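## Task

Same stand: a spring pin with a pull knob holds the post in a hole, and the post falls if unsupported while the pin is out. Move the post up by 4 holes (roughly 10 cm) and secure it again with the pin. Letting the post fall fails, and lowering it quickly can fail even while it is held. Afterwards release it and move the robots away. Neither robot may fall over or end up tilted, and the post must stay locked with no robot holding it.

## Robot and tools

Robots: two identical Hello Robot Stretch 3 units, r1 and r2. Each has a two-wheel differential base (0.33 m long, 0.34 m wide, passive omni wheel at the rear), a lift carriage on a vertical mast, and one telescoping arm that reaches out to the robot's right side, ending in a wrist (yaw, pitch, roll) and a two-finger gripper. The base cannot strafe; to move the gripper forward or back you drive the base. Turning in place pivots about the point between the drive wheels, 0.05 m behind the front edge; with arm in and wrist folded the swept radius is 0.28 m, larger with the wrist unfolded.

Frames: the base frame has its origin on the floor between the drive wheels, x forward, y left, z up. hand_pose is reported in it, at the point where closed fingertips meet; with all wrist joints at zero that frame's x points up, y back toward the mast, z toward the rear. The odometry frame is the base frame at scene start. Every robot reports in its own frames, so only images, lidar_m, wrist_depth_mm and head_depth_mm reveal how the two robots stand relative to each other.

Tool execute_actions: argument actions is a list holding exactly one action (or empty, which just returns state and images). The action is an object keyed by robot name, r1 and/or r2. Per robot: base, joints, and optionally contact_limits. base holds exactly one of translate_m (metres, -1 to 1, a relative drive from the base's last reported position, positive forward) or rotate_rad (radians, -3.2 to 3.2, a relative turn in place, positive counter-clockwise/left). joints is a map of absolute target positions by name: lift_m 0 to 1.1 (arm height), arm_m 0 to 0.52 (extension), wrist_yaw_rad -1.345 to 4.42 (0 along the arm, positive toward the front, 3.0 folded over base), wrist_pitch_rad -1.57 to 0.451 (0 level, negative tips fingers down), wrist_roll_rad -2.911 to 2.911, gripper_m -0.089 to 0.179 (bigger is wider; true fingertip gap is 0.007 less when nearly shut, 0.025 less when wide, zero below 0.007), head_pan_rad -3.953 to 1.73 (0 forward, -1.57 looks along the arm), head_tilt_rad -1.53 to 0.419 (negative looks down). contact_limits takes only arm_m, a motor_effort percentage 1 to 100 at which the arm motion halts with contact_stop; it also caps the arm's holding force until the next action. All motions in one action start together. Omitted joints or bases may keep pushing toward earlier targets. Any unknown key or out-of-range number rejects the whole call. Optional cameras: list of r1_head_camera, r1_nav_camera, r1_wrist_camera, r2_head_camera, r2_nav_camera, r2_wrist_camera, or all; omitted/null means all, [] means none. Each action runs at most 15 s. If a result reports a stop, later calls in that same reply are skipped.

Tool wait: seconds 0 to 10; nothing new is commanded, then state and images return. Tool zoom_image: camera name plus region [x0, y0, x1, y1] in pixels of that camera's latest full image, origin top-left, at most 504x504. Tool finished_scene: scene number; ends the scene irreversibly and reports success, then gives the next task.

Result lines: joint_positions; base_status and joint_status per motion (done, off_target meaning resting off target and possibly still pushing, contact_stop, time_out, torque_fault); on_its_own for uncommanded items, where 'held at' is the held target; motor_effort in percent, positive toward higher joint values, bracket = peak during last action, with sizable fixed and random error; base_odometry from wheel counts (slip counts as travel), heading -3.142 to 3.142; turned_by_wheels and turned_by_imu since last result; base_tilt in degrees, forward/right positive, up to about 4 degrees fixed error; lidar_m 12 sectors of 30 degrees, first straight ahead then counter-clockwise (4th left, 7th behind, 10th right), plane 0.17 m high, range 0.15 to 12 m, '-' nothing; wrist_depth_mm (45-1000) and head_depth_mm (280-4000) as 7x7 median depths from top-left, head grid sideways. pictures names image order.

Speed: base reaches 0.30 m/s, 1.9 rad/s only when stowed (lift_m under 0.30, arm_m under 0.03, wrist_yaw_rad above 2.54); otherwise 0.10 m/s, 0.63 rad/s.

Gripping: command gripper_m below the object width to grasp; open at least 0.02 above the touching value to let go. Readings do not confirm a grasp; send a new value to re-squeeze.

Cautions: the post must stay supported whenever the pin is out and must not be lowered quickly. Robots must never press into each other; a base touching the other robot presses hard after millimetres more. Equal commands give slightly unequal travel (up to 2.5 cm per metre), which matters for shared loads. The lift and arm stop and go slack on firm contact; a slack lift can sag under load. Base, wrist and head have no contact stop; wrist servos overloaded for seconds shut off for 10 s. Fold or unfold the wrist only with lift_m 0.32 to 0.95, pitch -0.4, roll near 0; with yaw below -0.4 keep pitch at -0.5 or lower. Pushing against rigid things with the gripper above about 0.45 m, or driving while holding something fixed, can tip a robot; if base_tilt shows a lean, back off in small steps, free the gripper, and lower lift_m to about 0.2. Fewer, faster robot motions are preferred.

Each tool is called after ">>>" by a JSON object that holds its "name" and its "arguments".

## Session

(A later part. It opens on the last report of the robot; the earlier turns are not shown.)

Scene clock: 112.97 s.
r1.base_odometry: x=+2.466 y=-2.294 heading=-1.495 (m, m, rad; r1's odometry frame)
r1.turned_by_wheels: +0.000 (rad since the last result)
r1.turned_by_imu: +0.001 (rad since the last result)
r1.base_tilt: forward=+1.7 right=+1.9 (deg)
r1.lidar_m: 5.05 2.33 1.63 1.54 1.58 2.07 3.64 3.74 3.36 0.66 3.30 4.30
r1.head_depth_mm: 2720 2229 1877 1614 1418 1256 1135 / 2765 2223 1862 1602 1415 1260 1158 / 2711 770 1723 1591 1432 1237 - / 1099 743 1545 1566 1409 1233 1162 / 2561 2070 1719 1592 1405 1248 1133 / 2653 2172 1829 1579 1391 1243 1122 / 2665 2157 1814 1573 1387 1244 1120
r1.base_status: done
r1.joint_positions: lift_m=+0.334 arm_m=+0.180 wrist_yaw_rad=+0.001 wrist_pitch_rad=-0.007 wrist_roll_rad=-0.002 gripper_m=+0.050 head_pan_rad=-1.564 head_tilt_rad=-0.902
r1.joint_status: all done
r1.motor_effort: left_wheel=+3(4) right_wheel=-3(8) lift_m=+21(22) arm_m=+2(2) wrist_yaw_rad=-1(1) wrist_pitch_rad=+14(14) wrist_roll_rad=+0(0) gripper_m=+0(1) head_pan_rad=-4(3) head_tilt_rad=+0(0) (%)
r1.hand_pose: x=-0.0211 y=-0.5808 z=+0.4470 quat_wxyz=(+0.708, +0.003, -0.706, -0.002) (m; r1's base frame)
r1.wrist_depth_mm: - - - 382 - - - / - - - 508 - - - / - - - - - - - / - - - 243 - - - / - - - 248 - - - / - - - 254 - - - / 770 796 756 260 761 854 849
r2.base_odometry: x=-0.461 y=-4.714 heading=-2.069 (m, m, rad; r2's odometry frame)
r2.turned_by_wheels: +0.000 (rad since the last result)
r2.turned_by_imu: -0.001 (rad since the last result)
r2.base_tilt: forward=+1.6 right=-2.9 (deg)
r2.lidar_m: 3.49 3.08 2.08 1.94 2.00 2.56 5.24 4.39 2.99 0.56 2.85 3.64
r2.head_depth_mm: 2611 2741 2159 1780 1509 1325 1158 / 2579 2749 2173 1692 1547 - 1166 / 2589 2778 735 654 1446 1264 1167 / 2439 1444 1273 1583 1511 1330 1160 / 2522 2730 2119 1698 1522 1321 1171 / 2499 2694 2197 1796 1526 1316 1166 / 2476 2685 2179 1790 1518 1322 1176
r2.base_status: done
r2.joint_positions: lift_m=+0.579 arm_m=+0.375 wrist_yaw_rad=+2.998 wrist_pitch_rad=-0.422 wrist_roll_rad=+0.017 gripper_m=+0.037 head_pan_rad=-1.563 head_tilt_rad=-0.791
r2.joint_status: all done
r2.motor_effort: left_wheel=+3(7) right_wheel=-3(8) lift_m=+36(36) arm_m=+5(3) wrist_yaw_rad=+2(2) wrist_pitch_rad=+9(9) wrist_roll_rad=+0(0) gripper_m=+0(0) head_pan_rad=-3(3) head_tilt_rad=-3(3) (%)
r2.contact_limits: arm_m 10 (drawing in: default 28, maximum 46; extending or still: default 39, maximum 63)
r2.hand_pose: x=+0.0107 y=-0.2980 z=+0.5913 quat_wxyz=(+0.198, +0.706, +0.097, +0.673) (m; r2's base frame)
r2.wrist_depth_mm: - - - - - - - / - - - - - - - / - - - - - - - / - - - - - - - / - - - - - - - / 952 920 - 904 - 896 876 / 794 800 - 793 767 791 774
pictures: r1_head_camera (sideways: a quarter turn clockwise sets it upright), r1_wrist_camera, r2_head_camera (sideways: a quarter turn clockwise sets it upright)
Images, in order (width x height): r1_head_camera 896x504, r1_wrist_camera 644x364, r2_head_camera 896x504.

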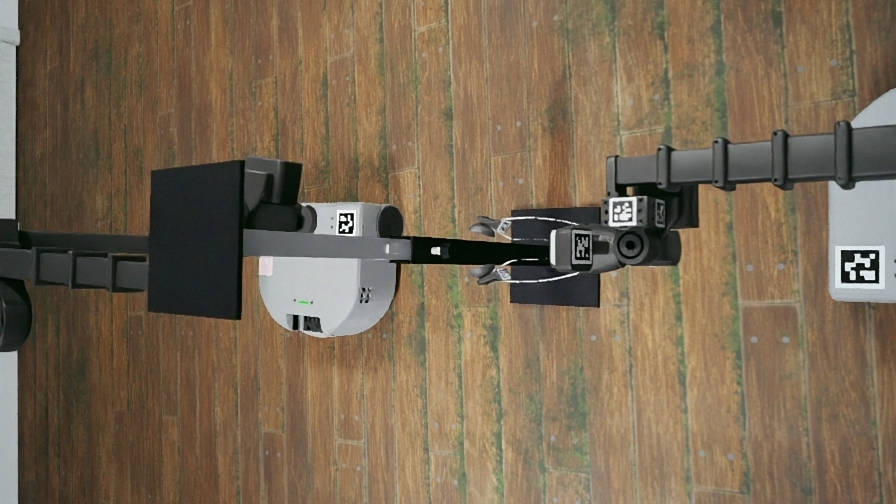

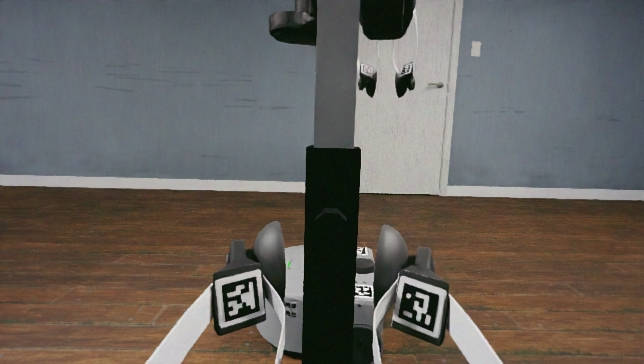

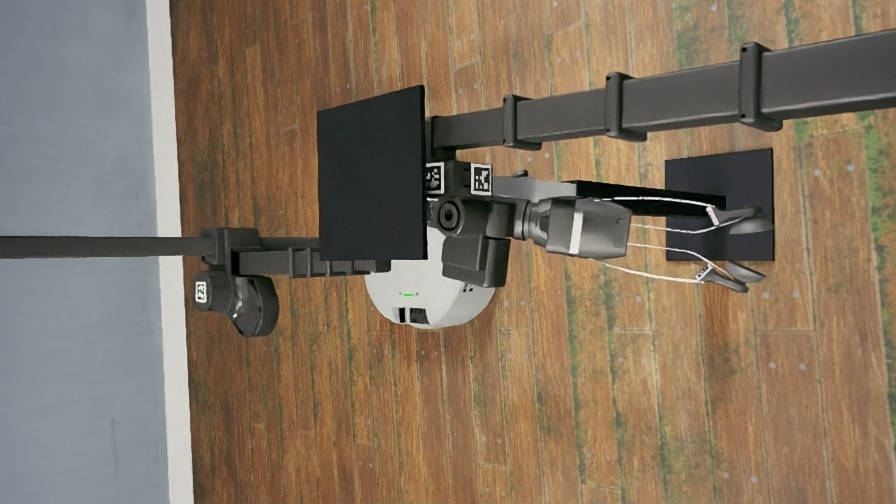

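>>> {"name": "execute_actions", "arguments": {"actions": [{"r1":{"joints":{"lift_m":0.328,"arm_m":0.24},"contact_limits":{"arm_m":10}},"r2":{"joints":{"arm_m":0.385,"lift_m":0.615},"contact_limits":{"arm_m":10}}}], "cameras": ["r1_head_camera","r2_head_camera","r1_wrist_camera"]}}

>>> {"name": "execute_actions", "arguments": {"actions": [{"r2":{"joints":{"lift_m":0.63}}}], "cameras": ["r2_head_camera"]}}

Scene clock: 123.43 s.
r1.base_odometry: x=+2.466 y=-2.294 heading=-1.495 (m, m, rad; r1's odometry frame)
r1.turned_by_wheels: +0.000 (rad since the last result)
r1.turned_by_imu: +0.001 (rad since the last result)
r1.base_tilt: forward=+1.6 right=+1.9 (deg)
r1.lidar_m: 5.04 2.34 1.64 1.55 1.58 2.08 3.65 3.73 3.36 0.66 3.29 4.29
r1.head_depth_mm: 2733 2227 1861 1617 1420 1256 1136 / 2729 2212 1858 1597 1414 1256 1154 / 2715 785 1761 1598 1463 1246 - / 1002 747 1532 1540 1377 1256 1166 / 2689 2060 1713 1582 1399 1245 1130 / 2679 2159 1825 1577 1391 1243 1123 / 2665 2160 1807 1563 1385 1240 1122
r1.base_status: not commanded
r1.joint_positions: lift_m=+0.328 arm_m=+0.240 wrist_yaw_rad=+0.001 wrist_pitch_rad=-0.007 wrist_roll_rad=-0.002 gripper_m=+0.050 head_pan_rad=-1.564 head_tilt_rad=-0.902
r1.joint_status: all done
r1.motor_effort: left_wheel=+3(2) right_wheel=-3(2) lift_m=+21(22) arm_m=+2(2) wrist_yaw_rad=+0(1) wrist_pitch_rad=+13(13) wrist_roll_rad=+0(0) gripper_m=+1(1) head_pan_rad=-4(3) head_tilt_rad=+1(1) (%)
r1.contact_limits: arm_m 10 (drawing in: default 29, maximum 46; extending or still: default 37, maximum 61)
r1.hand_pose: x=-0.0211 y=-0.6408 z=+0.4411 quat_wxyz=(+0.708, +0.003, -0.706, -0.002) (m; r1's base frame)
r1.wrist_depth_mm: - - - 178 - - - / - - - 182 - - - / - - - 185 - - - / - - - 182 - - - / - - - 185 - - - / - - - 189 - - - / 770 780 722 196 742 823 835
r2.base_odometry: x=-0.461 y=-4.714 heading=-2.069 (m, m, rad; r2's odometry frame)
r2.turned_by_wheels: +0.001 (rad since the last result)
r2.turned_by_imu: +0.000 (rad since the last result)
r2.base_tilt: forward=+1.6 right=-2.9 (deg)
r2.lidar_m: 3.49 3.07 2.08 1.94 1.99 2.56 5.20 4.42 3.00 0.56 2.85 3.64
r2.head_depth_mm: 2609 2727 2166 1774 1510 1341 1182 / 2592 2748 2154 1674 1544 1313 1155 / 2568 2754 736 791 1417 1283 1164 / 2439 1424 1284 1356 1470 1312 1165 / 2517 2692 2111 1714 1523 1314 1168 / 2492 2691 2175 1796 1529 1324 1168 / 2494 2696 2184 1798 1532 1327 1175
r2.base_status: not commanded
r2.joint_positions: lift_m=+0.614 arm_m=+0.382 wrist_yaw_rad=+2.999 wrist_pitch_rad=-0.409 wrist_roll_rad=+0.017 gripper_m=+0.037 head_pan_rad=-1.563 head_tilt_rad=-0.791
r2.joint_status: arm_m contact_stop (moved +0.007 of +0.010); the others done
r2.on_its_own: arm_m is slack since a contact_stop, until your next command for it
r2.motor_effort: left_wheel=+13(16) right_wheel=-17(23) lift_m=+41(43) arm_m=+0(12) wrist_yaw_rad=+1(2) wrist_pitch_rad=+4(9) wrist_roll_rad=+0(0) gripper_m=+0(0) head_pan_rad=-3(3) head_tilt_rad=-4(3) (%)
r2.contact_limits: arm_m 10 (drawing in: default 28, maximum 46; extending or still: default 39, maximum 63)
r2.hand_pose: x=+0.0107 y=-0.3036 z=+0.6290 quat_wxyz=(+0.193, +0.706, +0.092, +0.675) (m; r2's base frame)
r2.wrist_depth_mm: - - - - - - - / - - - - - - - / - - - - - - - / - - - - - - - / - - - - - - - / 989 - - 971 - 952 953 / 847 827 - 846 824 829 804
pictures: r1_head_camera (sideways: a quarter turn clockwise sets it upright), r1_wrist_camera, r2_head_camera (sideways: a quarter turn clockwise sets it upright)
Images, in order (width x height): r1_head_camera 896x504, r1_wrist_camera 644x364, r2_head_camera 896x504.

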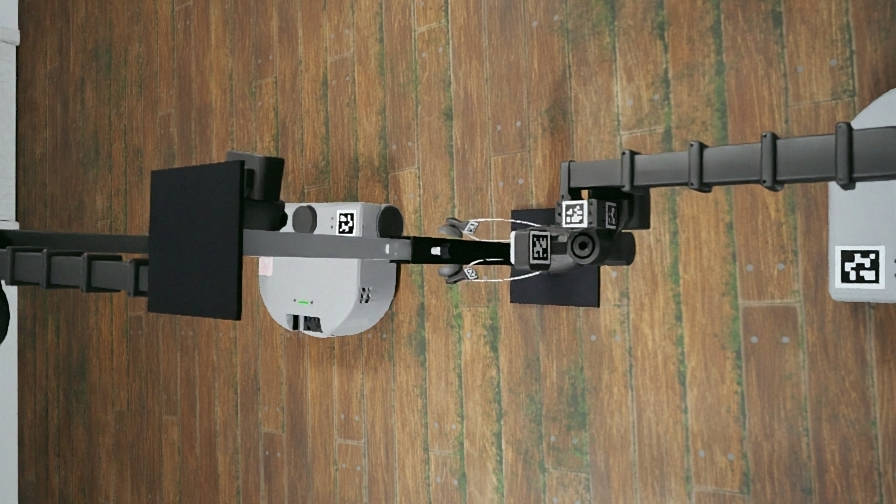

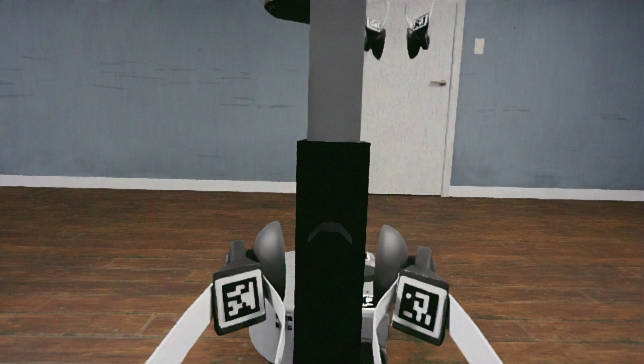

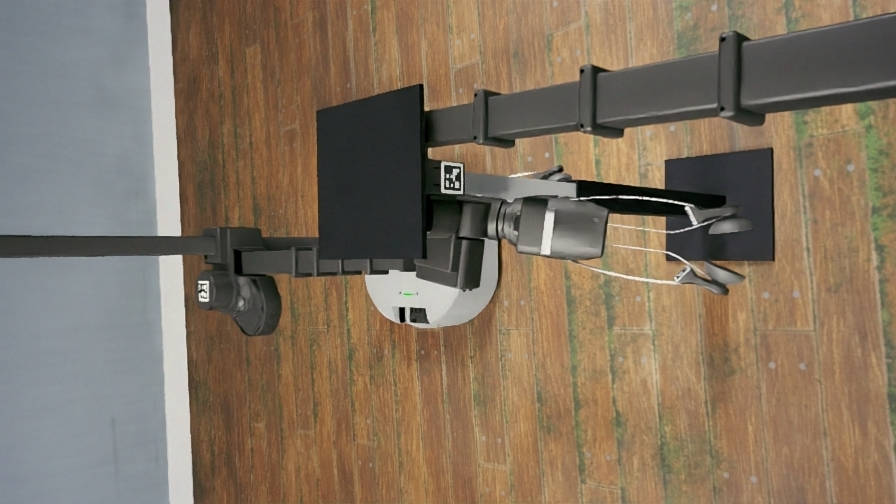

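not run: a stop came earlier in this reply.

>>> {"name": "execute_actions", "arguments": {"actions": [{"r1":{"joints":{"arm_m":0.25,"gripper_m":0.04},"contact_limits":{"arm_m":10}},"r2":{"joints":{"lift_m":0.63,"arm_m":0.373}}}], "cameras": ["r2_head_camera","r1_wrist_camera"]}}

>>> {"name": "execute_actions", "arguments": {"actions": [{"r2":{"joints":{"lift_m":0.645}}}], "cameras": ["r2_head_camera"]}}

>>> {"name": "execute_actions", "arguments": {"actions": [{"r2":{"joints":{"lift_m":0.66}}}], "cameras": ["r2_head_camera"]}}

Scene clock: 131.80 s.
r1.base_odometry: x=+2.466 y=-2.294 heading=-1.495 (m, m, rad; r1's odometry frame)
r1.turned_by_wheels: +0.000 (rad since the last result)
r1.turned_by_imu: +0.001 (rad since the last result)
r1.base_tilt: forward=+1.6 right=+1.9 (deg)
r1.lidar_m: 5.05 2.34 1.64 1.55 1.58 2.07 3.66 3.72 3.38 0.66 3.28 4.29
r1.head_depth_mm: 2771 2211 1866 1594 1421 1261 1135 / 2753 2214 1856 1595 1415 1251 1150 / 2672 765 1761 1599 1461 1272 - / 1018 742 1535 1540 1368 1252 1164 / 2649 2056 1703 1591 1396 1242 1126 / 2694 2137 1819 1573 1391 1246 1125 / 2647 2171 1833 1570 1388 1235 1126
r1.base_status: not commanded
r1.joint_positions: lift_m=+0.328 arm_m=+0.250 wrist_yaw_rad=+0.001 wrist_pitch_rad=-0.007 wrist_roll_rad=-0.002 gripper_m=+0.040 head_pan_rad=-1.564 head_tilt_rad=-0.902
r1.joint_status: all done
r1.motor_effort: left_wheel=+2(3) right_wheel=-3(3) lift_m=+21(21) arm_m=+3(1) wrist_yaw_rad=-1(1) wrist_pitch_rad=+13(13) wrist_roll_rad=+0(0) gripper_m=+1(48) head_pan_rad=-4(3) head_tilt_rad=+1(0) (%)
r1.contact_limits: arm_m 10 (drawing in: default 29, maximum 46; extending or still: default 37, maximum 61)
r1.hand_pose: x=-0.0211 y=-0.6508 z=+0.4411 quat_wxyz=(+0.708, +0.003, -0.706, -0.002) (m; r1's base frame)
r1.wrist_depth_mm: - - - 169 - - - / - - - 172 - - - / - - - 175 - - - / - - - 172 - - - / - - - 173 - - - / - - - 179 - - - / 763 771 731 184 728 806 852
r2.base_odometry: x=-0.461 y=-4.714 heading=-2.070 (m, m, rad; r2's odometry frame)
r2.turned_by_wheels: -0.001 (rad since the last result)
r2.turned_by_imu: +0.011 (rad since the last result)
r2.base_tilt: forward=+1.6 right=-2.8 (deg)
r2.lidar_m: 3.49 3.04 2.06 1.93 2.00 2.58 5.23 4.35 2.97 0.55 2.85 3.69
r2.head_depth_mm: 2599 2729 2163 1783 1511 1338 1177 / 2557 2753 2097 1692 1533 1312 1164 / 2551 2733 731 721 1419 1259 1164 / 2489 1456 1283 1354 1473 1328 1164 / 2524 2721 2115 1717 1523 1324 1167 / 2504 2683 2192 1803 1518 1314 1167 / 2503 2683 2186 1795 1520 1325 1172
r2.base_status: not commanded
r2.joint_positions: lift_m=+0.617 arm_m=+0.374 wrist_yaw_rad=+3.000 wrist_pitch_rad=-0.412 wrist_roll_rad=+0.017 gripper_m=+0.037 head_pan_rad=-1.563 head_tilt_rad=-0.791
r2.joint_status: lift_m contact_stop (moved +0.002 of +0.016); the others done
r2.on_its_own: lift_m is slack since a contact_stop, until your next command for it (your +0.630 is given up)
r2.motor_effort: left_wheel=-1(13) right_wheel=+4(17) lift_m=+25(60) arm_m=-8(13) wrist_yaw_rad=+1(0) wrist_pitch_rad=+5(6) wrist_roll_rad=+0(0) gripper_m=+0(1) head_pan_rad=-3(2) head_tilt_rad=-3(3) (%)
r2.hand_pose: x=+0.0106 y=-0.2957 z=+0.6306 quat_wxyz=(+0.195, +0.706, +0.094, +0.674) (m; r2's base frame)
r2.wrist_depth_mm: - - - - - - - / - - - - - - - / - - - - - - - / - - - - - - - / - - - - - - - / 985 997 - 978 - 959 954 / 833 842 - 839 798 817 821
pictures: r1_wrist_camera, r2_head_camera (sideways: a quarter turn clockwise sets it upright)
Images, in order (width x height): r1_wrist_camera 644x364, r2_head_camera 896x504.

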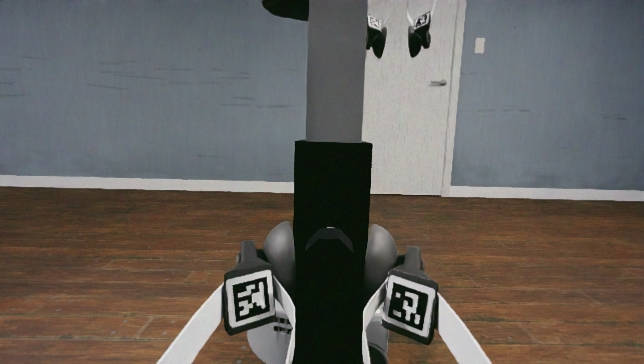

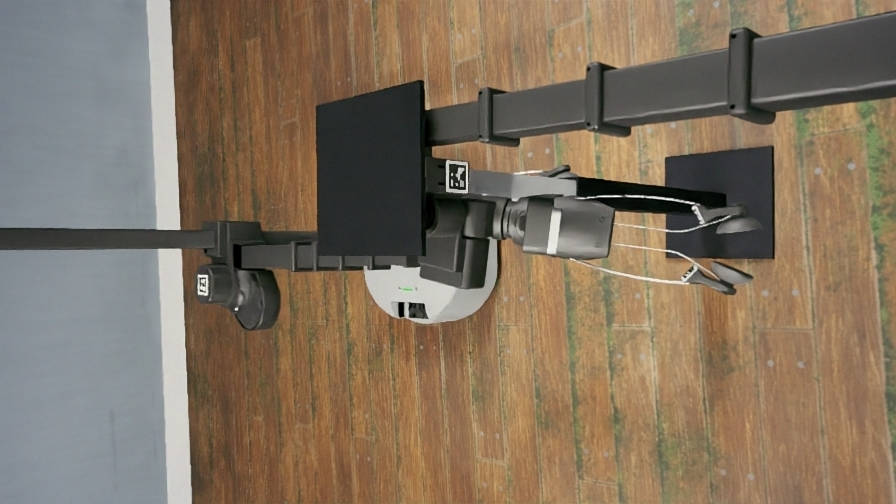

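not run: a stop came earlier in this reply.

not run: a stop came earlier in this reply.

>>> {"name": "execute_actions", "arguments": {"actions": [{"r1":{"joints":{"gripper_m":-0.085}},"r2":{"joints":{"lift_m":0.6162}}}], "cameras": []}}

>>> {"name": "execute_actions", "arguments": {"actions": [{"r1":{"joints":{"gripper_m":-0.089,"arm_m":0.235},"contact_limits":{"arm_m":34}}}], "cameras": ["r1_head_camera"]}}

>>> {"name": "execute_actions", "arguments": {"actions": [{"r1":{"joints":{"gripper_m":-0.088}},"r2":{"joints":{"lift_m":0.706}}}], "cameras": ["r1_head_camera","r1_wrist_camera"]}}

Scene clock: 138.90 s.
r1.base_odometry: x=+2.466 y=-2.294 heading=-1.495 (m, m, rad; r1's odometry frame)
r1.turned_by_wheels: +0.000 (rad since the last result)
r1.turned_by_imu: +0.001 (rad since the last result)
r1.base_tilt: forward=+1.7 right=+1.9 (deg)
r1.lidar_m: 5.05 2.33 1.63 1.55 1.58 2.08 3.65 3.74 3.36 0.66 3.29 4.30
r1.head_depth_mm: 2741 2210 1868 1598 1417 1264 1141 / 2737 2186 1863 1600 1405 1256 1149 / 2730 766 1778 1590 1458 1259 - / 1022 741 1542 1536 1364 1253 1160 / 2673 2070 1711 1573 1394 1249 1125 / 2675 2151 1838 1579 1388 1245 1129 / 2678 2153 1823 1569 1384 1238 1122
r1.base_status: not commanded
r1.joint_positions: lift_m=+0.328 arm_m=+0.250 wrist_yaw_rad=+0.000 wrist_pitch_rad=-0.007 wrist_roll_rad=-0.002 gripper_m=-0.083 head_pan_rad=-1.564 head_tilt_rad=-0.902
r1.joint_status: all done
r1.motor_effort: left_wheel=+3(2) right_wheel=-3(3) lift_m=+21(21) arm_m=+3(3) wrist_yaw_rad=+0(0) wrist_pitch_rad=+13(13) wrist_roll_rad=+0(0) gripper_m=-37(99) head_pan_rad=-4(3) head_tilt_rad=+1(1) (%)
r1.hand_pose: x=-0.0214 y=-0.6507 z=+0.4410 quat_wxyz=(+0.708, +0.003, -0.706, -0.003) (m; r1's base frame)
r1.wrist_depth_mm: - - - 168 - - - / - - - 172 - - - / - - - 175 - - - / - - - 172 - - - / - - - 174 - - - / - - - 179 - - - / 768 775 720 185 724 828 830
r2.base_odometry: x=-0.461 y=-4.714 heading=-2.069 (m, m, rad; r2's odometry frame)
r2.turned_by_wheels: +0.000 (rad since the last result)
r2.turned_by_imu: +0.000 (rad since the last result)
r2.base_tilt: forward=+1.6 right=-2.7 (deg)
r2.lidar_m: 3.50 3.04 2.07 1.94 2.00 2.59 5.21 4.33 2.99 0.55 2.84 3.68
r2.head_depth_mm: 2590 2746 2158 1784 1510 1333 1179 / 2547 2738 2089 1684 1520 1312 1162 / 2558 2751 731 720 1423 1253 1161 / 2489 1451 1277 1349 1476 1332 1164 / 2528 2708 2116 1699 1517 1324 1167 / 2518 2675 2193 1802 1526 1322 1169 / 2499 2680 2188 1797 1519 1325 1169
r2.base_status: not commanded
r2.joint_positions: lift_m=+0.616 arm_m=+0.373 wrist_yaw_rad=+3.000 wrist_pitch_rad=-0.412 wrist_roll_rad=+0.017 gripper_m=+0.037 head_pan_rad=-1.563 head_tilt_rad=-0.791
r2.joint_status: all done
r2.motor_effort: left_wheel=-1(2) right_wheel=+2(4) lift_m=+23(21) arm_m=-6(7) wrist_yaw_rad=+1(0) wrist_pitch_rad=+6(6) wrist_roll_rad=+0(0) gripper_m=+0(0) head_pan_rad=-2(3) head_tilt_rad=-3(3) (%)
r2.hand_pose: x=+0.0106 y=-0.2956 z=+0.6302 quat_wxyz=(+0.195, +0.706, +0.094, +0.674) (m; r2's base frame)
r2.wrist_depth_mm: - - - - - - - / - - - - - - - / - - - - - - - / - - - - - - - / - - - - - - - / - 993 - 946 - 952 931 / 855 852 - 836 819 810 808
pictures: none
No camera images: the call's "cameras" was empty. Leave "cameras" out to get every camera's image.

Scene clock: 139.83 s.
r1.base_odometry: x=+2.466 y=-2.294 heading=-1.495 (m, m, rad; r1's odometry frame)
r1.turned_by_wheels: +0.000 (rad since the last result)
r1.turned_by_imu: +0.000 (rad since the last result)
r1.base_tilt: forward=+1.6 right=+2.0 (deg)
r1.lidar_m: 5.07 2.33 1.63 1.55 1.58 2.08 3.64 3.74 3.36 0.66 3.25 4.31
r1.head_depth_mm: 2778 2217 1834 1609 1415 1269 1137 / 2711 2213 1852 1596 1414 1267 1147 / 2723 764 1766 1606 1448 1259 - / 1017 741 1545 1533 1391 1250 1168 / 2661 2054 1717 1590 1402 1248 1134 / 2667 2188 1837 1584 1387 1240 1122 / 2646 2152 1829 1583 1399 1241 1125
r1.base_status: not commanded
r1.joint_positions: lift_m=+0.328 arm_m=+0.236 wrist_yaw_rad=+0.001 wrist_pitch_rad=-0.017 wrist_roll_rad=-0.002 gripper_m=-0.084 head_pan_rad=-1.564 head_tilt_rad=-0.902
r1.joint_status: gripper_m off_target (ended at -0.084, target -0.089); the others done
r1.motor_effort: left_wheel=+4(5) right_wheel=-5(6) lift_m=+23(23) arm_m=-12(20) wrist_yaw_rad=-2(1) wrist_pitch_rad=+19(19) wrist_roll_rad=+0(0) gripper_m=-30(65) head_pan_rad=-4(4) head_tilt_rad=+1(1) (%)
r1.contact_limits: arm_m 34 (drawing in: default 29, maximum 46; extending or still: default 37, maximum 61)
r1.hand_pose: x=-0.0211 y=-0.6365 z=+0.4382 quat_wxyz=(+0.708, +0.007, -0.706, -0.006) (m; r1's base frame)
r1.wrist_depth_mm: - - - 180 - - - / - - - 184 - - - / - - - 188 - - - / - - - 185 - - - / - - - 151 - - - / - - - 195 - - - / 754 771 750 202 731 792 827
r2.base_odometry: x=-0.461 y=-4.714 heading=-2.069 (m, m, rad; r2's odometry frame)
r2.turned_by_wheels: +0.000 (rad since the last result)
r2.turned_by_imu: +0.000 (rad since the last result)
r2.base_tilt: forward=+1.6 right=-2.9 (deg)
r2.lidar_m: 3.49 3.04 2.07 1.94 1.99 2.59 5.23 4.36 2.98 0.55 2.85 3.67
r2.head_depth_mm: 2582 2737 2160 1774 1507 1336 1181 / 2574 2742 2089 1697 1530 1313 1162 / 2563 2747 730 721 1421 1257 1163 / 2509 1458 1288 1366 1488 1324 1164 / 2524 2683 2099 1705 1514 1313 1167 / 2521 2673 2199 1792 1519 1318 1167 / 2495 2694 2198 1795 1520 1324 1165
r2.base_status: not commanded
r2.joint_positions: lift_m=+0.616 arm_m=+0.373 wrist_yaw_rad=+3.000 wrist_pitch_rad=-0.413 wrist_roll_rad=+0.017 gripper_m=+0.037 head_pan_rad=-1.563 head_tilt_rad=-0.791
r2.joint_status: not commanded
r2.motor_effort: left_wheel=-1(1) right_wheel=+1(2) lift_m=+23(23) arm_m=-4(7) wrist_yaw_rad=+1(1) wrist_pitch_rad=+6(6) wrist_roll_rad=+0(0) gripper_m=+0(0) head_pan_rad=-3(2) head_tilt_rad=-3(3) (%)
r2.hand_pose: x=+0.0106 y=-0.2955 z=+0.6302 quat_wxyz=(+0.195, +0.706, +0.094, +0.674) (m; r2's base frame)
r2.wrist_depth_mm: - - - - - - - / - - - - - - - / - - - - - - - / - - - - - - - / - - - - - - - / 974 981 - 975 - 945 945 / 864 871 - 838 792 822 820
pictures: r1_head_camera (sideways: a quarter turn clockwise sets it upright)
Images, in order (width x height): r1_head_camera 896x504.

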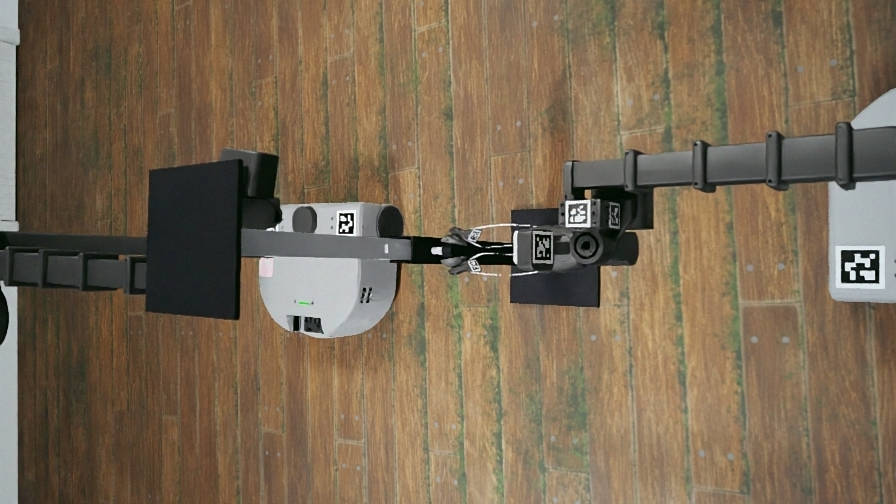

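Scene clock: 141.13 s.
r1.base_odometry: x=+2.466 y=-2.294 heading=-1.495 (m, m, rad; r1's odometry frame)
r1.turned_by_wheels: +0.000 (rad since the last result)
r1.turned_by_imu: +0.000 (rad since the last result)
r1.base_tilt: forward=+1.6 right=+1.9 (deg)
r1.lidar_m: 5.04 2.34 1.63 1.55 1.58 2.08 3.64 3.74 3.36 0.66 3.28 4.27
r1.head_depth_mm: 2745 2233 1871 1618 1407 1266 1135 / 2733 2197 1857 1596 1412 1256 1150 / 2712 740 1811 1594 1449 1260 - / 1006 717 1587 1541 1391 1252 1159 / 2674 2052 1715 1584 1395 1254 1120 / 2676 2158 1841 1575 1397 1242 1122 / 2674 2157 1825 1573 1393 1241 1117
r1.base_status: not commanded
r1.joint_positions: lift_m=+0.328 arm_m=+0.236 wrist_yaw_rad=+0.001 wrist_pitch_rad=-0.019 wrist_roll_rad=-0.002 gripper_m=-0.083 head_pan_rad=-1.564 head_tilt_rad=-0.902
r1.joint_status: gripper_m off_target (ended at -0.083, target -0.088)
r1.motor_effort: left_wheel=+3(4) right_wheel=-5(5) lift_m=+23(23) arm_m=-10(11) wrist_yaw_rad=-1(1) wrist_pitch_rad=+19(20) wrist_roll_rad=+0(0) gripper_m=-32(55) head_pan_rad=-3(3) head_tilt_rad=+1(1) (%)
r1.hand_pose: x=-0.0211 y=-0.6363 z=+0.4379 quat_wxyz=(+0.708, +0.007, -0.706, -0.006) (m; r1's base frame)
r1.wrist_depth_mm: - - - 181 - - - / - - - 185 - - - / - - - 188 - - - / - - - 186 - - - / - - - 160 - - - / - - - 196 - - - / 769 784 742 202 756 809 834
r2.base_odometry: x=-0.461 y=-4.714 heading=-2.069 (m, m, rad; r2's odometry frame)
r2.turned_by_wheels: +0.000 (rad since the last result)
r2.turned_by_imu: +0.000 (rad since the last result)
r2.base_tilt: forward=+1.6 right=-2.8 (deg)
r2.lidar_m: 3.49 3.04 2.07 1.94 2.00 2.60 5.23 4.34 2.98 0.56 2.85 3.69
r2.head_depth_mm: 2575 2736 2163 1771 1506 1336 - / 2557 2740 707 1687 1510 1312 1159 / 2559 2745 686 814 1423 1265 1163 / 2471 1445 1227 1618 1463 1317 1163 / 2533 2691 2125 1698 1516 1320 1166 / 2505 2663 2189 1797 1514 1324 1167 / 2491 2697 2167 1795 1525 1326 1172
r2.base_status: not commanded
r2.joint_positions: lift_m=+0.642 arm_m=+0.373 wrist_yaw_rad=+3.000 wrist_pitch_rad=-0.413 wrist_roll_rad=+0.017 gripper_m=+0.037 head_pan_rad=-1.563 head_tilt_rad=-0.792
r2.joint_status: lift_m contact_stop (moved +0.026 of +0.090)
r2.on_its_own: lift_m is slack since a contact_stop, until your next command for it (your +0.706 is given up)
r2.motor_effort: left_wheel=+0(5) right_wheel=+0(2) lift_m=+25(60) arm_m=-2(5) wrist_yaw_rad=+1(0) wrist_pitch_rad=+6(6) wrist_roll_rad=+0(0) gripper_m=+0(0) head_pan_rad=-2(2) head_tilt_rad=-3(3) (%)
r2.hand_pose: x=+0.0106 y=-0.2953 z=+0.6558 quat_wxyz=(+0.195, +0.706, +0.094, +0.674) (m; r2's base frame)
r2.wrist_depth_mm: - - - - - - - / - - - - - - - / - - - - - - - / - - - - - - - / - - - - - - - / - - - 995 - 989 933 / 897 876 - 847 812 856 850
pictures: r1_head_camera (sideways: a quarter turn clockwise sets it upright), r1_wrist_camera
Images, in order (width x height): r1_head_camera 896x504, r1_wrist_camera 644x364.

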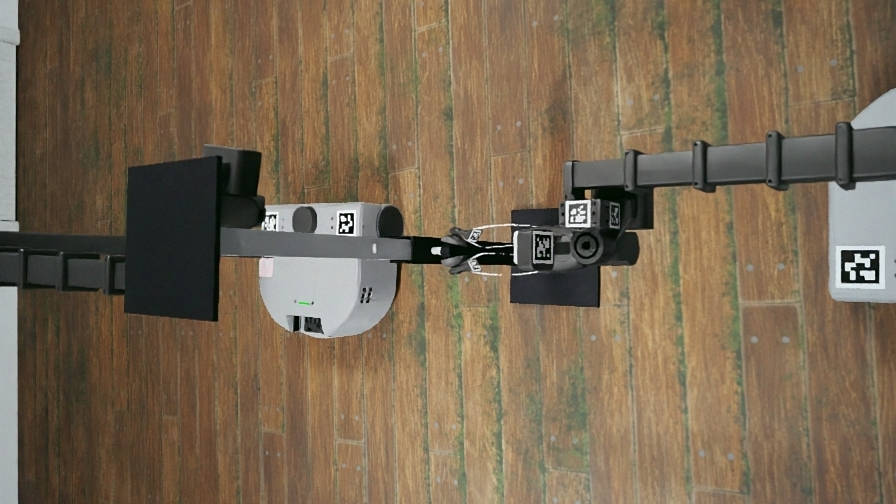

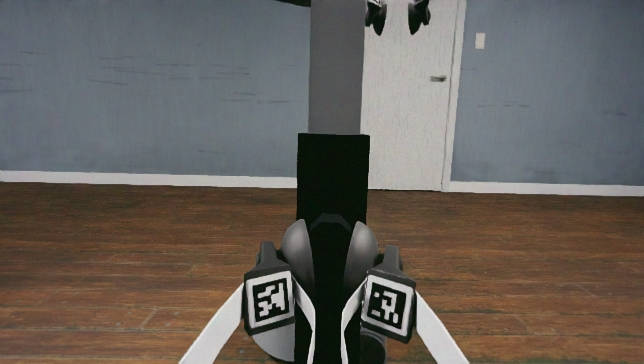

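>>> {"name": "execute_actions", "arguments": {"actions": [{"r1":{"joints":{"gripper_m":0.04,"arm_m":0.255,"lift_m":0.333},"contact_limits":{"arm_m":14}},"r2":{"joints":{"lift_m":0.640}}}], "cameras": ["r1_wrist_camera"]}}

>>> {"name": "execute_actions", "arguments": {"actions": [{"r1":{"joints":{"gripper_m":-0.085}}}], "cameras": []}}

>>> {"name": "execute_actions", "arguments": {"actions": [{"r1":{"joints":{"gripper_m":-0.089,"arm_m":0.239},"contact_limits":{"arm_m":34}}}], "cameras": []}}

>>> {"name": "execute_actions", "arguments": {"actions": [{"r1":{"joints":{"gripper_m":-0.088,"arm_m":0.236},"contact_limits":{"arm_m":34}},"r2":{"joints":{"lift_m":0.707}}}], "cameras": ["r1_head_camera","r1_wrist_camera"]}}

Scene clock: 151.70 s.
r1.base_odometry: x=+2.466 y=-2.294 heading=-1.495 (m, m, rad; r1's odometry frame)
r1.turned_by_wheels: +0.000 (rad since the last result)
r1.turned_by_imu: +0.002 (rad since the last result)
r1.base_tilt: forward=+1.6 right=+1.9 (deg)
r1.lidar_m: 5.06 2.33 1.63 1.55 1.58 2.08 3.65 3.73 3.35 0.66 3.28 4.32
r1.head_depth_mm: 2738 2229 1868 1611 1415 1261 1139 / 2740 2202 1862 1600 1400 1259 1155 / 2705 746 1816 1584 1452 1257 - / 1042 720 1581 1531 1371 1254 1163 / 2679 2064 1704 1591 1397 1247 1129 / 2680 2149 1841 1582 1398 1248 1123 / 2695 2177 1809 1567 1382 1243 1116
r1.base_status: not commanded
r1.joint_positions: lift_m=+0.333 arm_m=+0.248 wrist_yaw_rad=+0.007 wrist_pitch_rad=-0.026 wrist_roll_rad=-0.002 gripper_m=+0.040 head_pan_rad=-1.564 head_tilt_rad=-0.902
r1.joint_status: arm_m contact_stop (moved +0.012 of +0.019); the others done
r1.on_its_own: arm_m is slack since a contact_stop, until your next command for it (your +0.255 is given up)
r1.motor_effort: left_wheel=+3(4) right_wheel=-6(6) lift_m=+28(30) arm_m=-1(18) wrist_yaw_rad=-5(5) wrist_pitch_rad=+23(27) wrist_roll_rad=+0(0) gripper_m=+3(82) head_pan_rad=-4(4) head_tilt_rad=+0(0) (%)
r1.contact_limits: arm_m 14 (drawing in: default 29, maximum 46; extending or still: default 37, maximum 61)
r1.hand_pose: x=-0.0196 y=-0.6483 z=+0.4409 quat_wxyz=(+0.708, +0.012, -0.706, -0.007) (m; r1's base frame)
r1.wrist_depth_mm: - - - 170 - - - / - - - 173 - - - / - - - 176 - - - / - - - 174 - - - / - - - 176 - - - / - - - 183 - - - / 765 756 731 190 721 802 809
r2.base_odometry: x=-0.461 y=-4.714 heading=-2.069 (m, m, rad; r2's odometry frame)
r2.turned_by_wheels: +0.000 (rad since the last result)
r2.turned_by_imu: -0.001 (rad since the last result)
r2.base_tilt: forward=+1.6 right=-2.8 (deg)
r2.lidar_m: 3.49 3.04 2.07 1.94 1.99 2.58 5.23 4.37 2.98 0.56 2.85 3.68
r2.head_depth_mm: 2600 2750 2152 1780 1506 1336 - / 2567 2739 710 1699 1519 1310 1160 / 2555 2725 689 815 1420 1261 1163 / 2494 1430 1224 1607 1470 1319 1169 / 2515 2730 2113 1701 1521 1316 1164 / 2493 2679 2177 1787 1513 1317 1164 / 2504 2693 2178 1797 1524 1322 1168
r2.base_status: not commanded
r2.joint_positions: lift_m=+0.640 arm_m=+0.373 wrist_yaw_rad=+3.000 wrist_pitch_rad=-0.413 wrist_roll_rad=+0.017 gripper_m=+0.037 head_pan_rad=-1.563 head_tilt_rad=-0.792
r2.joint_status: all done
r2.motor_effort: left_wheel=+0(0) right_wheel=+0(1) lift_m=+18(25) arm_m=-2(1) wrist_yaw_rad=+0(1) wrist_pitch_rad=+6(6) wrist_roll_rad=+0(0) gripper_m=+0(0) head_pan_rad=-3(3) head_tilt_rad=-4(2) (%)
r2.hand_pose: x=+0.0106 y=-0.2953 z=+0.6541 quat_wxyz=(+0.195, +0.706, +0.094, +0.674) (m; r2's base frame)
r2.wrist_depth_mm: - - - - - - - / - - - - - - - / - - - - - - - / - - - - - - - / - - - - - - - / - 998 - - - 988 974 / 902 859 - 877 848 852 843
pictures: r1_wrist_camera
Images, in order (width x height): r1_wrist_camera 644x364.

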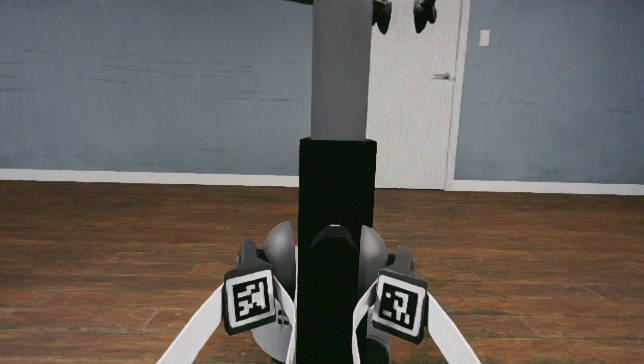

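not run: a stop came earlier in this reply.

not run: a stop came earlier in this reply.

not run: a stop came earlier in this reply.

>>> {"name": "execute_actions", "arguments": {"actions": [{"r1":{"joints":{"arm_m":0.243,"lift_m":0.331}}}], "cameras": ["r1_wrist_camera"]}}

>>> {"name": "execute_actions", "arguments": {"actions": [{"r1":{"joints":{"gripper_m":-0.085}}}], "cameras": ["r1_wrist_camera"]}}

>>> {"name": "execute_actions", "arguments": {"actions": [{"r1":{"joints":{"gripper_m":-0.089,"arm_m":0.230},"contact_limits":{"arm_m":34}}}], "cameras": []}}

>>> {"name": "execute_actions", "arguments": {"actions": [{"r1":{"joints":{"gripper_m":-0.088,"arm_m":0.228},"contact_limits":{"arm_m":34}},"r2":{"joints":{"lift_m":0.707}}}], "cameras": ["r1_head_camera","r1_wrist_camera"]}}

Scene clock: 169.10 s.
r1.base_odometry: x=+2.466 y=-2.294 heading=-1.495 (m, m, rad; r1's odometry frame)
r1.turned_by_wheels: +0.000 (rad since the last result)
r1.turned_by_imu: +0.001 (rad since the last result)
r1.base_tilt: forward=+1.6 right=+1.9 (deg)
r1.lidar_m: 5.04 2.33 1.63 1.55 1.58 2.07 3.66 3.72 3.36 0.66 3.25 4.30
r1.head_depth_mm: 2730 2222 1875 1612 1418 1260 1135 / 2717 2228 1839 1595 1405 1256 1149 / 2722 745 1803 1595 1452 1268 - / 1000 720 1571 1532 1380 1251 1163 / 2689 2073 1717 1598 1396 1249 1126 / 2639 2153 1831 1595 1397 1244 1129 / 2660 2156 1824 1572 1391 1244 1122
r1.base_status: not commanded
r1.joint_positions: lift_m=+0.331 arm_m=+0.243 wrist_yaw_rad=+0.002 wrist_pitch_rad=-0.008 wrist_roll_rad=-0.002 gripper_m=+0.040 head_pan_rad=-1.564 head_tilt_rad=-0.902
r1.joint_status: all done
r1.motor_effort: left_wheel=+3(4) right_wheel=-2(6) lift_m=+21(23) arm_m=-4(4) wrist_yaw_rad=-1(6) wrist_pitch_rad=+14(23) wrist_roll_rad=+0(0) gripper_m=+0(4) head_pan_rad=-4(4) head_tilt_rad=+0(0) (%)
r1.hand_pose: x=-0.0209 y=-0.6443 z=+0.4437 quat_wxyz=(+0.708, +0.004, -0.706, -0.002) (m; r1's base frame)
r1.wrist_depth_mm: - - - 174 - - - / - - - 178 - - - / - - - 181 - - - / - - - 179 - - - / - - - 181 - - - / - - - 187 - - - / 766 775 713 192 772 823 835
r2.base_odometry: x=-0.461 y=-4.714 heading=-2.069 (m, m, rad; r2's odometry frame)
r2.turned_by_wheels: +0.000 (rad since the last result)
r2.turned_by_imu: +0.000 (rad since the last result)
r2.base_tilt: forward=+1.6 right=-2.8 (deg)
r2.lidar_m: 3.49 3.03 2.07 1.93 2.00 2.58 5.21 4.34 2.99 0.56 2.85 3.67
r2.head_depth_mm: 2579 2738 2164 1774 1506 1329 - / 2567 2750 711 1691 1507 1315 1161 / 2529 2744 689 815 1417 1265 1160 / 2496 1435 1232 1621 1469 1320 1163 / 2535 2695 2120 1700 1516 1316 1161 / 2505 2726 2195 1780 1529 1323 1166 / 2480 2682 2197 1782 1522 1319 1172
r2.base_status: not commanded
r2.joint_positions: lift_m=+0.640 arm_m=+0.373 wrist_yaw_rad=+3.000 wrist_pitch_rad=-0.413 wrist_roll_rad=+0.017 gripper_m=+0.037 head_pan_rad=-1.563 head_tilt_rad=-0.792
r2.joint_status: not commanded
r2.motor_effort: left_wheel=+0(0) right_wheel=+1(0) lift_m=+18(18) arm_m=-1(2) wrist_yaw_rad=+0(0) wrist_pitch_rad=+6(6) wrist_roll_rad=+0(0) gripper_m=+0(0) head_pan_rad=-3(3) head_tilt_rad=-2(3) (%)
r2.hand_pose: x=+0.0106 y=-0.2953 z=+0.6541 quat_wxyz=(+0.195, +0.706, +0.094, +0.674) (m; r2's base frame)
r2.wrist_depth_mm: - - - - - - - / - - - - - - - / - - - - - - - / - - - - - - - / - - - - - - - / - - - 981 - 961 945 / 879 877 - 858 839 862 826
pictures: r1_wrist_camera
Images, in order (width x height): r1_wrist_camera 644x364.

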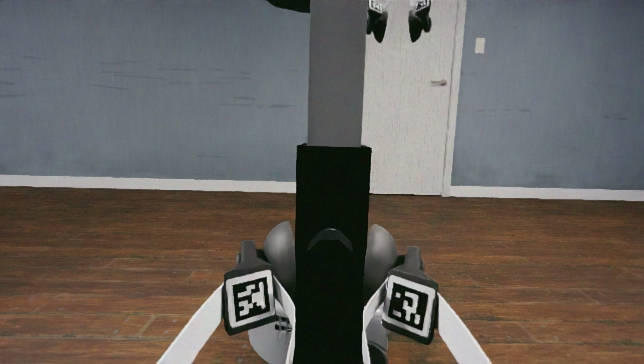

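Scene clock: 170.83 s.
r1.base_odometry: x=+2.466 y=-2.294 heading=-1.495 (m, m, rad; r1's odometry frame)
r1.turned_by_wheels: +0.000 (rad since the last result)
r1.turned_by_imu: +0.000 (rad since the last result)
r1.base_tilt: forward=+1.6 right=+1.9 (deg)
r1.lidar_m: 5.06 2.33 1.63 1.54 1.58 2.07 3.65 3.72 3.37 0.66 3.27 4.30
r1.head_depth_mm: 2705 2201 1873 1603 1416 1260 1141 / 2722 2212 1867 1598 1406 1264 1146 / 2695 744 1806 1606 1456 1263 - / 1004 719 1582 1527 1379 1249 1162 / 2684 2072 1711 1592 1396 1250 1127 / 2675 2170 1821 1574 1392 1252 1125 / 2641 2166 1833 1591 1390 1249 1123
r1.base_status: not commanded
r1.joint_positions: lift_m=+0.331 arm_m=+0.243 wrist_yaw_rad=+0.002 wrist_pitch_rad=-0.010 wrist_roll_rad=-0.002 gripper_m=-0.083 head_pan_rad=-1.564 head_tilt_rad=-0.902
r1.joint_status: all done
r1.motor_effort: left_wheel=+2(2) right_wheel=-2(2) lift_m=+22(22) arm_m=-5(5) wrist_yaw_rad=-1(1) wrist_pitch_rad=+15(15) wrist_roll_rad=+0(0) gripper_m=-34(99) head_pan_rad=-4(3) head_tilt_rad=+1(0) (%)
r1.hand_pose: x=-0.0209 y=-0.6443 z=+0.4433 quat_wxyz=(+0.708, +0.004, -0.706, -0.003) (m; r1's base frame)
r1.wrist_depth_mm: - - - 175 - - - / - - - 178 - - - / - - - 182 - - - / - - - 178 - - - / - - - 180 - - - / - - - 185 - - - / 785 764 736 191 777 826 843
r2.base_odometry: x=-0.461 y=-4.714 heading=-2.069 (m, m, rad; r2's odometry frame)
r2.turned_by_wheels: +0.000 (rad since the last result)
r2.turned_by_imu: +0.000 (rad since the last result)
r2.base_tilt: forward=+1.6 right=-2.8 (deg)
r2.lidar_m: 3.48 3.05 2.07 1.93 2.00 2.58 5.21 4.37 2.98 0.55 2.85 3.70
r2.head_depth_mm: 2601 2740 2149 1769 1504 1333 - / 2579 2761 711 1695 1515 1311 1158 / 2587 2745 689 816 1425 1261 1166 / 2481 1451 1231 1611 1462 1318 1164 / 2538 2726 2119 1697 1519 1320 1165 / 2508 2693 2168 1784 1523 1313 1172 / 2484 2698 2194 1805 1522 1322 1169
r2.base_status: not commanded
r2.joint_positions: lift_m=+0.640 arm_m=+0.373 wrist_yaw_rad=+3.000 wrist_pitch_rad=-0.413 wrist_roll_rad=+0.017 gripper_m=+0.037 head_pan_rad=-1.563 head_tilt_rad=-0.792
r2.joint_status: not commanded
r2.motor_effort: left_wheel=+0(0) right_wheel=+0(0) lift_m=+18(18) arm_m=-2(2) wrist_yaw_rad=+1(1) wrist_pitch_rad=+6(6) wrist_roll_rad=+0(0) gripper_m=+0(1) head_pan_rad=-2(3) head_tilt_rad=-3(3) (%)
r2.hand_pose: x=+0.0106 y=-0.2953 z=+0.6541 quat_wxyz=(+0.195, +0.706, +0.094, +0.674) (m; r2's base frame)
r2.wrist_depth_mm: - - - - - - - / - - - - - - - / - - - - - - - / - - - - - - - / - - - - - - - / - 996 - - - 970 965 / 890 857 - 873 832 838 844
pictures: r1_wrist_camera
Images, in order (width x height): r1_wrist_camera 644x364.

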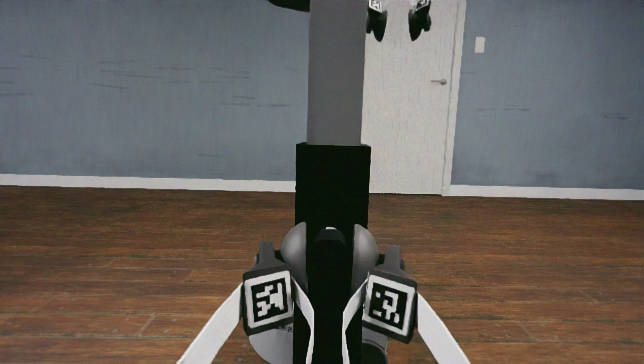

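Scene clock: 171.73 s.
r1.base_odometry: x=+2.466 y=-2.294 heading=-1.495 (m, m, rad; r1's odometry frame)
r1.turned_by_wheels: +0.000 (rad since the last result)
r1.turned_by_imu: +0.000 (rad since the last result)
r1.base_tilt: forward=+1.7 right=+1.9 (deg)
r1.lidar_m: 5.04 2.33 1.64 1.55 1.59 2.08 3.65 3.74 3.36 0.66 3.29 4.30
r1.head_depth_mm: 2712 2218 1875 1608 1407 1264 1140 / 2720 2215 1855 1602 1409 1262 1151 / 2712 744 1818 1603 1458 1253 - / 1001 719 1565 1537 1390 1249 1167 / 2653 2060 1715 1595 1400 1246 1129 / 2686 2168 1821 1579 1391 1247 1120 / 2696 2148 1831 1582 1385 1240 1116
r1.base_status: not commanded
r1.joint_positions: lift_m=+0.331 arm_m=+0.230 wrist_yaw_rad=+0.002 wrist_pitch_rad=-0.013 wrist_roll_rad=-0.002 gripper_m=-0.084 head_pan_rad=-1.564 head_tilt_rad=-0.902
r1.joint_status: gripper_m off_target (ended at -0.084, target -0.089); the others done
r1.motor_effort: left_wheel=+3(3) right_wheel=-3(4) lift_m=+23(23) arm_m=-6(17) wrist_yaw_rad=-2(1) wrist_pitch_rad=+17(17) wrist_roll_rad=+0(0) gripper_m=-29(63) head_pan_rad=-3(4) head_tilt_rad=+0(1) (%)
r1.contact_limits: arm_m 34 (drawing in: default 29, maximum 46; extending or still: default 37, maximum 61)
r1.hand_pose: x=-0.0209 y=-0.6312 z=+0.4423 quat_wxyz=(+0.708, +0.006, -0.706, -0.004) (m; r1's base frame)
r1.wrist_depth_mm: - - - 186 - - - / - - - 191 - - - / - - - 216 - - - / - - - 191 - - - / - - - 192 - - - / - - - 201 - - - / 794 782 755 207 758 827 815
r2.base_odometry: x=-0.461 y=-4.714 heading=-2.069 (m, m, rad; r2's odometry frame)
r2.turned_by_wheels: +0.000 (rad since the last result)
r2.turned_by_imu: +0.000 (rad since the last result)
r2.base_tilt: forward=+1.6 right=-2.8 (deg)
r2.lidar_m: 3.49 3.03 2.06 1.94 2.00 2.58 5.23 4.32 2.98 0.56 2.85 3.65
r2.head_depth_mm: 2564 2754 2160 1785 1501 1341 - / 2568 2764 710 1692 1506 1310 1164 / 2539 2720 689 816 1422 1259 1158 / 2509 1455 1239 1606 1469 1325 1167 / 2523 2677 2132 1707 1518 1319 1166 / 2515 2687 2191 1796 1527 1326 1170 / 2507 2676 2178 1791 1512 1325 1170
r2.base_status: not commanded
r2.joint_positions: lift_m=+0.640 arm_m=+0.373 wrist_yaw_rad=+3.000 wrist_pitch_rad=-0.413 wrist_roll_rad=+0.017 gripper_m=+0.037 head_pan_rad=-1.563 head_tilt_rad=-0.792
r2.joint_status: not commanded
r2.motor_effort: left_wheel=+0(0) right_wheel=+0(1) lift_m=+18(18) arm_m=-1(1) wrist_yaw_rad=+1(1) wrist_pitch_rad=+6(6) wrist_roll_rad=+0(0) gripper_m=+0(0) head_pan_rad=-2(3) head_tilt_rad=-3(3) (%)
r2.hand_pose: x=+0.0106 y=-0.2953 z=+0.6541 quat_wxyz=(+0.195, +0.706, +0.094, +0.674) (m; r2's base frame)
r2.wrist_depth_mm: - - - - - - - / - - - - - - - / - - - - - - - / - - - - - - - / - - - - - - - / - - - 970 - 956 1000 / 881 874 - 849 823 829 831
pictures: none
No camera images: the call's "cameras" was empty. Leave "cameras" out to get every camera's image.

Scene clock: 172.47 s.
r1.base_odometry: x=+2.466 y=-2.294 heading=-1.495 (m, m, rad; r1's odometry frame)
r1.turned_by_wheels: +0.000 (rad since the last result)
r1.turned_by_imu: +0.000 (rad since the last result)
r1.base_tilt: forward=+1.6 right=+1.9 (deg)
r1.lidar_m: 5.07 2.33 1.63 1.54 1.58 2.08 3.65 3.73 3.37 0.66 3.25 4.29
r1.head_depth_mm: 2751 2206 1870 1610 1413 1263 1134 / 2732 2189 1840 1600 1403 1258 1152 / 2703 742 1825 1600 1456 1255 - / 999 720 1569 1529 1404 1251 1167 / 2725 2047 1710 1590 1401 1252 1130 / 2666 2160 1806 1590 1399 1246 1125 / 2636 2177 1829 1571 1395 1236 1120
r1.base_status: not commanded
r1.joint_positions: lift_m=+0.331 arm_m=+0.228 wrist_yaw_rad=+0.002 wrist_pitch_rad=-0.014 wrist_roll_rad=-0.002 gripper_m=-0.086 head_pan_rad=-1.564 head_tilt_rad=-0.902
r1.joint_status: all done
r1.motor_effort: left_wheel=+2(3) right_wheel=-2(3) lift_m=+22(23) arm_m=-5(8) wrist_yaw_rad=-1(2) wrist_pitch_rad=+17(17) wrist_roll_rad=+0(0) gripper_m=-4(53) head_pan_rad=-4(3) head_tilt_rad=+1(0) (%)
r1.contact_limits: arm_m 34 (drawing in: default 29, maximum 46; extending or still: default 37, maximum 61)
r1.hand_pose: x=-0.0209 y=-0.6291 z=+0.4422 quat_wxyz=(+0.708, +0.006, -0.706, -0.004) (m; r1's base frame)
r1.wrist_depth_mm: - - - 188 - - - / - - - 193 - - - / - - - 218 - - - / - - - 194 - - - / - - - 195 - - - / - - - - - - - / 784 789 736 209 754 825 835
r2.base_odometry: x=-0.461 y=-4.714 heading=-2.069 (m, m, rad; r2's odometry frame)
r2.turned_by_wheels: +0.000 (rad since the last result)
r2.turned_by_imu: +0.000 (rad since the last result)
r2.base_tilt: forward=+1.6 right=-2.8 (deg)
r2.lidar_m: 3.49 3.04 2.07 1.94 2.00 2.58 5.21 4.33 2.97 0.55 2.86 3.69
r2.head_depth_mm: 2593 2737 2143 1779 1503 1335 - / 2578 2756 708 1687 1509 1303 1163 / 2552 2756 687 813 1415 1263 1166 / 2471 1438 1239 1605 1459 1320 1165 / 2534 2695 2118 1709 1522 1319 1165 / 2505 2697 2185 1795 1519 1320 1171 / 2510 2671 2186 1792 1520 1325 1167
r2.base_status: not commanded
r2.joint_positions: lift_m=+0.642 arm_m=+0.373 wrist_yaw_rad=+3.000 wrist_pitch_rad=-0.413 wrist_roll_rad=+0.017 gripper_m=+0.037 head_pan_rad=-1.563 head_tilt_rad=-0.792
r2.joint_status: lift_m contact_stop (moved +0.002 of +0.067)
r2.on_its_own: lift_m is slack since a contact_stop, until your next command for it (your +0.707 is given up)
r2.motor_effort: left_wheel=+0(0) right_wheel=+1(1) lift_m=+25(60) arm_m=-2(2) wrist_yaw_rad=+1(0) wrist_pitch_rad=+6(6) wrist_roll_rad=+0(0) gripper_m=+0(0) head_pan_rad=-3(3) head_tilt_rad=-3(2) (%)
r2.hand_pose: x=+0.0106 y=-0.2953 z=+0.6557 quat_wxyz=(+0.195, +0.706, +0.094, +0.674) (m; r2's base frame)
r2.wrist_depth_mm: - - - - - - - / - - - - - - - / - - - - - - - / - - - - - - - / - - - - - - - / - - - 991 - - 960 / 871 882 - 886 845 851 857
pictures: r1_head_camera (sideways: a quarter turn clockwise sets it upright), r1_wrist_camera
Images, in order (width x height): r1_head_camera 896x504, r1_wrist_camera 644x364.

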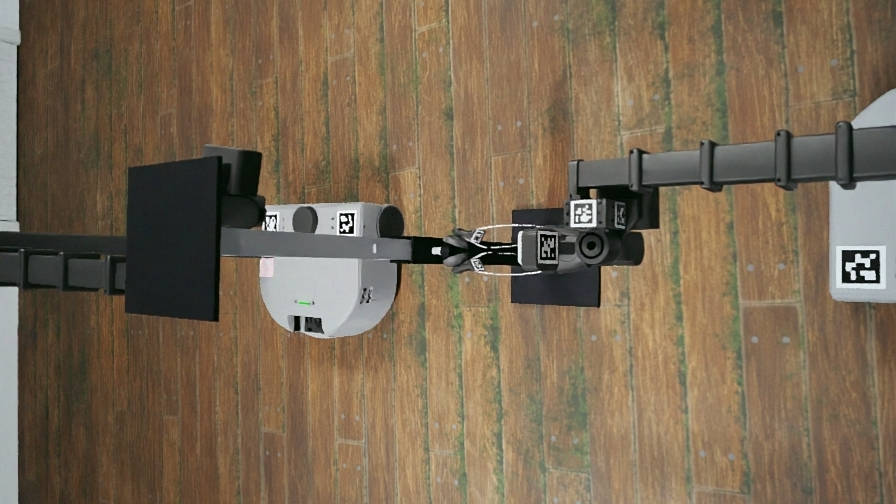

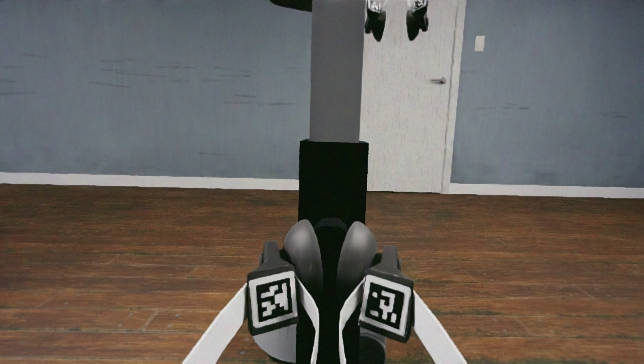

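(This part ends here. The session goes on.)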